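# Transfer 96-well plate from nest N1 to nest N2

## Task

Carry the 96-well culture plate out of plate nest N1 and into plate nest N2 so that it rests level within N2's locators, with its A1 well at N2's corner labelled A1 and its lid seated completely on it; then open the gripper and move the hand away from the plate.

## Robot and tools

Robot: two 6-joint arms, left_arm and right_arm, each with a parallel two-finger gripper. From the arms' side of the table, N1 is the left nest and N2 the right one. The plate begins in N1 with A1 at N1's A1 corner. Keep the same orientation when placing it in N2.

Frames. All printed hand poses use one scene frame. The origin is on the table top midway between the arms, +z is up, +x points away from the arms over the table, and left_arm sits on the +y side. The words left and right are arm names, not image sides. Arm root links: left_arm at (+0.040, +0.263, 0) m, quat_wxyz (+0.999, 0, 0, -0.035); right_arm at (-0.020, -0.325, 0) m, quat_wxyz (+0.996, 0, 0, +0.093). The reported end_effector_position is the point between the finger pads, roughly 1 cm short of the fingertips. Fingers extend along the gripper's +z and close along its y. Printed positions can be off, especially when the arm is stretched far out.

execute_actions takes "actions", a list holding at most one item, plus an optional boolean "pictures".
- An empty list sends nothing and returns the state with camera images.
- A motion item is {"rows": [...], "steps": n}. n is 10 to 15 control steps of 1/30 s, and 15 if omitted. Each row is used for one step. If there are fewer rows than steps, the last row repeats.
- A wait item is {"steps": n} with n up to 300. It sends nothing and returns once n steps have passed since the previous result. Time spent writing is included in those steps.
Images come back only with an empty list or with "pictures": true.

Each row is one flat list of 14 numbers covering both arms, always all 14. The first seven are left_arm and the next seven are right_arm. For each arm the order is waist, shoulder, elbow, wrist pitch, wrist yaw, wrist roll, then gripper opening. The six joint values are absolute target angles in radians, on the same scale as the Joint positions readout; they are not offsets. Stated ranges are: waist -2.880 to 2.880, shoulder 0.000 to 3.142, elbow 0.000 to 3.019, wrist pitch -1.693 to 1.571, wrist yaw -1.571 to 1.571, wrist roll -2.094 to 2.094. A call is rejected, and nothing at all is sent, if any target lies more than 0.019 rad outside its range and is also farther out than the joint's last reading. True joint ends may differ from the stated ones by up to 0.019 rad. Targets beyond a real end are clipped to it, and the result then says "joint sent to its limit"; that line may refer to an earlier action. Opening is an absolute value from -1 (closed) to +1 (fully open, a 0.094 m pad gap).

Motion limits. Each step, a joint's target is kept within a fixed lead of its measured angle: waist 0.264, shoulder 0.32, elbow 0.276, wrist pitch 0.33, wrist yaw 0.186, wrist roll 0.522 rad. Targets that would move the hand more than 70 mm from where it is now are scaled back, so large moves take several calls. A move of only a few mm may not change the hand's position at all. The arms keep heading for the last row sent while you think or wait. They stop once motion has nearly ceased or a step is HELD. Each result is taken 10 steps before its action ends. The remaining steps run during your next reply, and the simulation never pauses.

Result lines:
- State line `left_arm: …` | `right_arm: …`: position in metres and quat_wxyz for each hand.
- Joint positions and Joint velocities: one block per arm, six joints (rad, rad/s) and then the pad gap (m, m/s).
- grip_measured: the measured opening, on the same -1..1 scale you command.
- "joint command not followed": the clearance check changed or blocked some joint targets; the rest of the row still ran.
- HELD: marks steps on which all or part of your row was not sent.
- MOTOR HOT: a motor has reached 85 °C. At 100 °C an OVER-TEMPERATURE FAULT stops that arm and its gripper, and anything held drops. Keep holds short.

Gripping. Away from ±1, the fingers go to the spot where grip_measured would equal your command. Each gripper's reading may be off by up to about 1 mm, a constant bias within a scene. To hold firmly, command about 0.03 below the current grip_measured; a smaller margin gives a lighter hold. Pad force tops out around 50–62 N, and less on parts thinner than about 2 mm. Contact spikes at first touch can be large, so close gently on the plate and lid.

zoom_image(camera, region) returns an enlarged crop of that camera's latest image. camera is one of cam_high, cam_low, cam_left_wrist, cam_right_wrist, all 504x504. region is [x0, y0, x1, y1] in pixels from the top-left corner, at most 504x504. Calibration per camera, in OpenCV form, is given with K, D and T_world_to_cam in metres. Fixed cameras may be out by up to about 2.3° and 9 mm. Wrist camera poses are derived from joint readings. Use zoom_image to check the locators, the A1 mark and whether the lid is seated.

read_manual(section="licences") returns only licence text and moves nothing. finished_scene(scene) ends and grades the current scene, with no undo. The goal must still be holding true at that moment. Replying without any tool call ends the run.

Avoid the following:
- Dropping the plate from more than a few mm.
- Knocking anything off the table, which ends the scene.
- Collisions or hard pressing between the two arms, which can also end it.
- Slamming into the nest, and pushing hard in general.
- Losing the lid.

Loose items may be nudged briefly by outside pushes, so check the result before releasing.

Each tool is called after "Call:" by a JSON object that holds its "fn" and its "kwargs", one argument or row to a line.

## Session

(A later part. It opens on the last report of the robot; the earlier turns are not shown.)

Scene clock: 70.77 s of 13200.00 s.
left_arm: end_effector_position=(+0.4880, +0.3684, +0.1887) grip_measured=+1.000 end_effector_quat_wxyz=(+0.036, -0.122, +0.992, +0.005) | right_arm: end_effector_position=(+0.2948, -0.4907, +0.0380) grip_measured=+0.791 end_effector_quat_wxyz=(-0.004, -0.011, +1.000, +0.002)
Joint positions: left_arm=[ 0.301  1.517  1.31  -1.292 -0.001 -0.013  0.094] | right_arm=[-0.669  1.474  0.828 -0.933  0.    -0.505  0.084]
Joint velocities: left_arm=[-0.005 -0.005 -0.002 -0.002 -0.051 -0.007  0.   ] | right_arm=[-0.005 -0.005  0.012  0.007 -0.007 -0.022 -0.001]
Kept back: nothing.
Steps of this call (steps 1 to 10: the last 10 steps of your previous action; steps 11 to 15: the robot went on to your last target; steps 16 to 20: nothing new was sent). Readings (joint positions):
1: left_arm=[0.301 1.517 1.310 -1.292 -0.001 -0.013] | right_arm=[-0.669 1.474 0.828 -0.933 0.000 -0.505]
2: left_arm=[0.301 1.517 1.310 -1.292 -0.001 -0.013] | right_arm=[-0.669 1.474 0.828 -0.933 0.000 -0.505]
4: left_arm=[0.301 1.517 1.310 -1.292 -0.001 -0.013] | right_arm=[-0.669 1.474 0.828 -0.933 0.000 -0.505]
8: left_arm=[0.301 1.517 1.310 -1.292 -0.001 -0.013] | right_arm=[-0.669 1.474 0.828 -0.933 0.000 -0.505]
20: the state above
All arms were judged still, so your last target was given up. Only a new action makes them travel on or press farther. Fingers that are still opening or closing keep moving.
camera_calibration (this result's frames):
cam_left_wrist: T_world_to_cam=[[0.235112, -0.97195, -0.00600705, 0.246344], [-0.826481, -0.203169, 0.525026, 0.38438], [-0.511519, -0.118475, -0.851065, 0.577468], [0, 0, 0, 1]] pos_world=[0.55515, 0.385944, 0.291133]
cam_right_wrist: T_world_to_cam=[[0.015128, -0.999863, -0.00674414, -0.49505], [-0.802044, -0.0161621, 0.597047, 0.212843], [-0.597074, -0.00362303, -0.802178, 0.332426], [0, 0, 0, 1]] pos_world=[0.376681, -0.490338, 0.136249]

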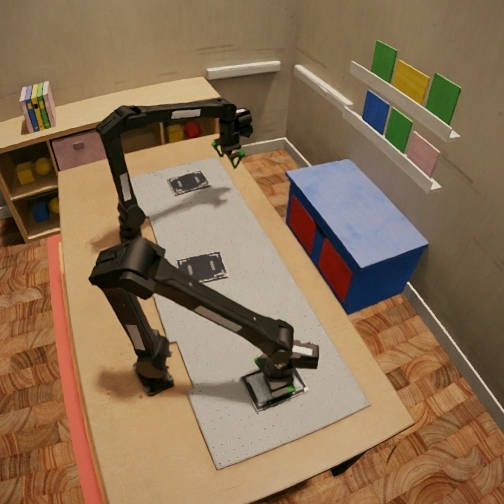

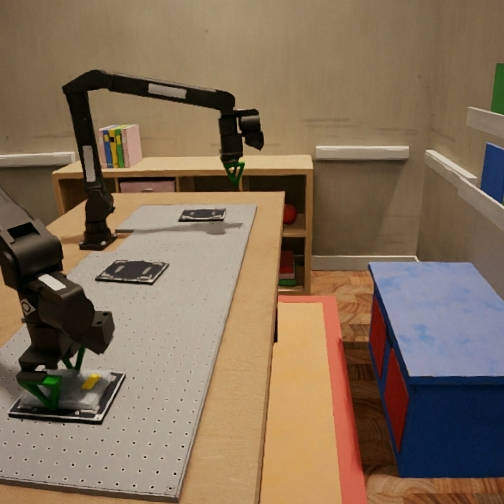

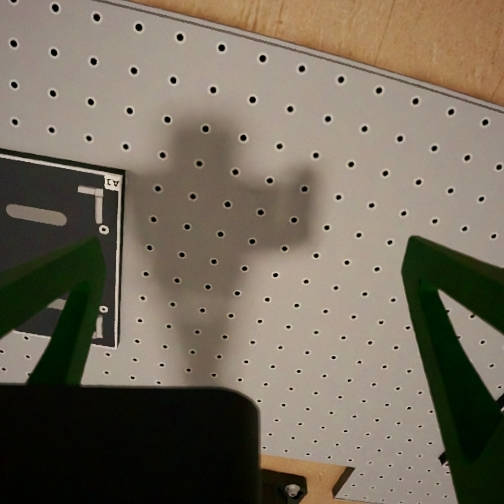

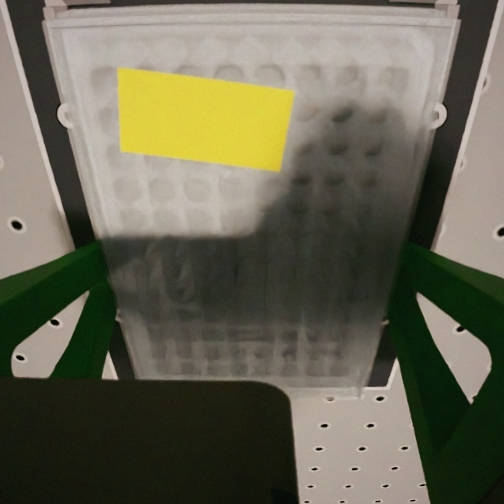

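Blocked laterally: likely seated. Release and rise.

Call:
{"fn": "execute_actions", "kwargs": {
  "actions": [
    {"rows":[[0.3,1.5,1.3,-1.3,0,0,1,-0.669,1.474,0.83,-0.933,0,-0.505,1]]}
  ]
}}

Call:
{"fn": "execute_actions", "kwargs": {
  "actions": [
    {"rows":[[0.3,1.5,1.3,-1.3,0,0,1,-0.669,1.457,0.87,-0.935,0,-0.505,1],[0.3,1.5,1.3,-1.3,0,0,1,-0.669,1.453,0.873,-0.94,0,-0.505,1],[0.3,1.5,1.3,-1.3,0,0,1,-0.669,1.449,0.876,-0.946,0,-0.505,1],[0.3,1.5,1.3,-1.3,0,0,1,-0.669,1.445,0.879,-0.953,0,-0.505,1],[0.3,1.5,1.3,-1.3,0,0,1,-0.669,1.441,0.882,-0.96,0,-0.505,1],[0.3,1.5,1.3,-1.3,0,0,1,-0.669,1.437,0.885,-0.967,0,-0.505,1],[0.3,1.5,1.3,-1.3,0,0,1,-0.669,1.433,0.888,-0.974,0,-0.505,1],[0.3,1.5,1.3,-1.3,0,0,1,-0.669,1.429,0.891,-0.981,0,-0.505,1],[0.3,1.5,1.3,-1.3,0,0,1,-0.669,1.425,0.894,-0.988,0,-0.505,1],[0.3,1.5,1.3,-1.3,0,0,1,-0.669,1.421,0.897,-0.995,0,-0.505,1],[0.3,1.5,1.3,-1.3,0,0,1,-0.669,1.417,0.9,-1.004,0,-0.505,1],[0.3,1.5,1.3,-1.3,0,0,1,-0.669,1.413,0.903,-1.014,0,-0.505,1],[0.3,1.5,1.3,-1.3,0,0,1,-0.669,1.405,0.91,-1.03,0,-0.505,1],[0.3,1.5,1.3,-1.3,0,0,1,-0.669,1.39,0.93,-1.06,0,-0.505,1],[0.3,1.5,1.3,-1.3,0,0,1,-0.669,1.3,1.06,-1.3,0,-0.505,1]]}
  ]
}}

Call:
{"fn": "execute_actions", "kwargs": {
  "actions": [
    {"steps":35}
  ],
  "pictures": true
}}

Call:
{"fn": "zoom_image", "kwargs": {
  "camera": "cam_low",
  "region": [0, 345, 140, 435]
}}

Scene clock: 71.93 s of 13200.00 s.
left_arm: end_effector_position=(+0.4880, +0.3684, +0.1887) grip_measured=+1.000 end_effector_quat_wxyz=(+0.036, -0.122, +0.992, +0.005) | right_arm: end_effector_position=(+0.2949, -0.4907, +0.0383) grip_measured=+1.000 end_effector_quat_wxyz=(-0.004, -0.011, +1.000, +0.002)
Joint positions: left_arm=[ 0.301  1.517  1.31  -1.292 -0.001 -0.013  0.094] | right_arm=[-0.669  1.474  0.828 -0.933 -0.    -0.505  0.094]
Joint velocities: left_arm=[ 0.005  0.005 -0.007  0.002 -0.022  0.037  0.   ] | right_arm=[-0.005 -0.005  0.007  0.002 -0.007 -0.007  0.   ]
Steps of this call (steps 1 to 30: nothing new was sent; steps 31 to 35: the first 5 steps of this action). Readings (joint positions):
31: left_arm=[0.301 1.517 1.310 -1.292 -0.001 -0.013] | right_arm=[-0.669 1.474 0.828 -0.933 -0.000 -0.505]
32: left_arm=[0.301 1.517 1.310 -1.292 -0.001 -0.013] | right_arm=[-0.669 1.474 0.828 -0.933 -0.000 -0.505]
34: left_arm=[0.301 1.517 1.310 -1.292 -0.001 -0.013] | right_arm=[-0.669 1.474 0.828 -0.933 -0.000 -0.505]
35: the state above

Scene clock: 72.43 s of 13200.00 s.
left_arm: end_effector_position=(+0.4880, +0.3684, +0.1887) grip_measured=+1.000 end_effector_quat_wxyz=(+0.036, -0.122, +0.992, +0.005) | right_arm: end_effector_position=(+0.2965, -0.4915, +0.0436) grip_measured=+1.000 end_effector_quat_wxyz=(+0.001, -0.011, +1.000, -0.000)
Joint positions: left_arm=[ 0.301  1.517  1.31  -1.292 -0.001 -0.013  0.094] | right_arm=[-0.669  1.463  0.833 -0.94  -0.    -0.505  0.094]
Joint velocities: left_arm=[ 0.005  0.005 -0.012 -0.012 -0.066 -0.022  0.   ] | right_arm=[-0.015 -0.142  0.071 -0.134 -0.051  0.037  0.   ]
Steps of this call (steps 1 to 10: the last 10 steps of your previous action; steps 11 to 15: the first 5 steps of this action). Readings (joint positions):
11: left_arm=[0.301 1.517 1.310 -1.292 -0.001 -0.013] | right_arm=[-0.669 1.473 0.828 -0.933 -0.000 -0.505]
12: left_arm=[0.301 1.517 1.310 -1.292 -0.001 -0.013] | right_arm=[-0.669 1.472 0.828 -0.933 -0.000 -0.505]
14: left_arm=[0.301 1.517 1.310 -1.292 -0.001 -0.013] | right_arm=[-0.669 1.466 0.830 -0.936 -0.000 -0.505]
15: the state above

Scene clock: 73.60 s of 13200.00 s.
left_arm: end_effector_position=(+0.4880, +0.3684, +0.1887) grip_measured=+1.000 end_effector_quat_wxyz=(+0.036, -0.122, +0.992, +0.005) | right_arm: end_effector_position=(+0.3007, -0.4937, +0.1770) grip_measured=+1.000 end_effector_quat_wxyz=(+0.019, -0.011, +1.000, -0.010)
Joint positions: left_arm=[ 0.301  1.517  1.31  -1.292 -0.001 -0.013  0.094] | right_arm=[-0.669  1.286  1.047 -1.289 -0.    -0.505  0.094]
Joint velocities: left_arm=[ 0.005  0.005  0.002 -0.002 -0.007 -0.007  0.   ] | right_arm=[-0.015 -0.005 -0.002  0.002  0.037 -0.022  0.   ]
Kept back: nothing.
Steps of this call (steps 1 to 10: the last 10 steps of your previous action; steps 11 to 35: the robot went on to your last target). Readings (joint positions):
1: left_arm=[0.301 1.517 1.310 -1.292 -0.001 -0.013] | right_arm=[-0.669 1.458 0.836 -0.945 -0.000 -0.505]
2: left_arm=[0.301 1.517 1.310 -1.292 -0.001 -0.013] | right_arm=[-0.669 1.453 0.839 -0.951 -0.000 -0.505]
4: left_arm=[0.301 1.517 1.310 -1.292 -0.001 -0.013] | right_arm=[-0.669 1.443 0.847 -0.964 -0.000 -0.505]
8: left_arm=[0.301 1.517 1.310 -1.292 -0.001 -0.013] | right_arm=[-0.669 1.423 0.863 -0.996 -0.000 -0.505]
35: the state above
camera_calibration (this result's frames):
cam_left_wrist: T_world_to_cam=[[0.235112, -0.97195, -0.00600705, 0.246344], [-0.826481, -0.203169, 0.525026, 0.38438], [-0.511519, -0.118475, -0.851065, 0.577468], [0, 0, 0, 1]] pos_world=[0.55515, 0.385944, 0.291133]
cam_right_wrist: T_world_to_cam=[[0.0148756, -0.999729, 0.0178894, -0.501422], [-0.828914, -0.00232437, 0.559372, 0.156073], [-0.559179, -0.0231498, -0.828724, 0.431108], [0, 0, 0, 1]] pos_world=[0.377896, -0.490944, 0.278937]

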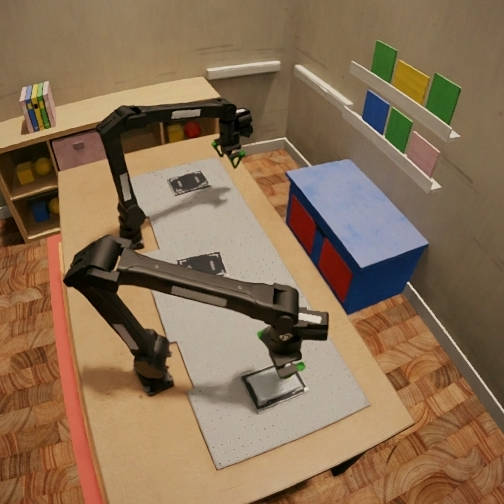

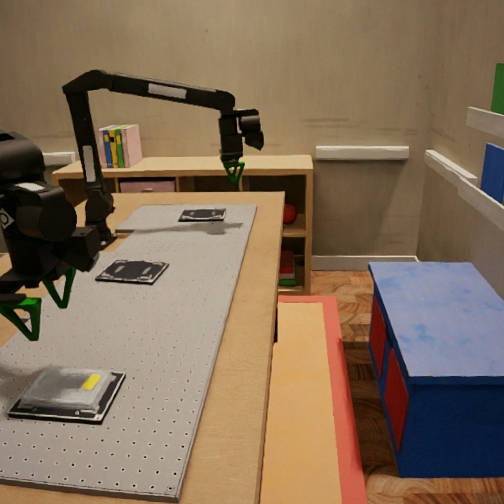

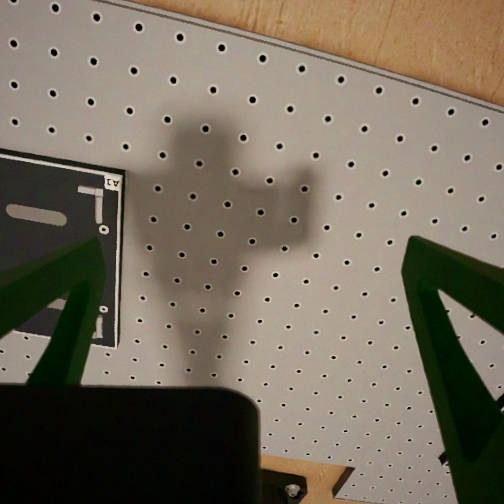

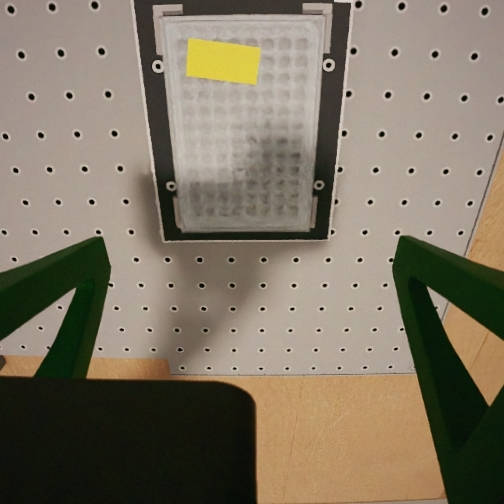

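Region (0, 345, 140, 435) of cam_low's 504x504 image, scaled by 3.600, with more detail than that image has; it fills the top 324 rows of this view, and the rest is white.

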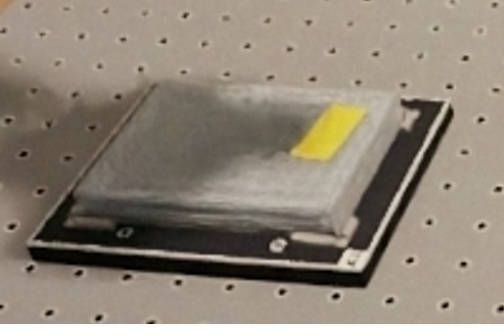

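Call:
{"fn": "finished_scene", "kwargs": {
  "scene": 1
}}

The scene is finished: the task was done.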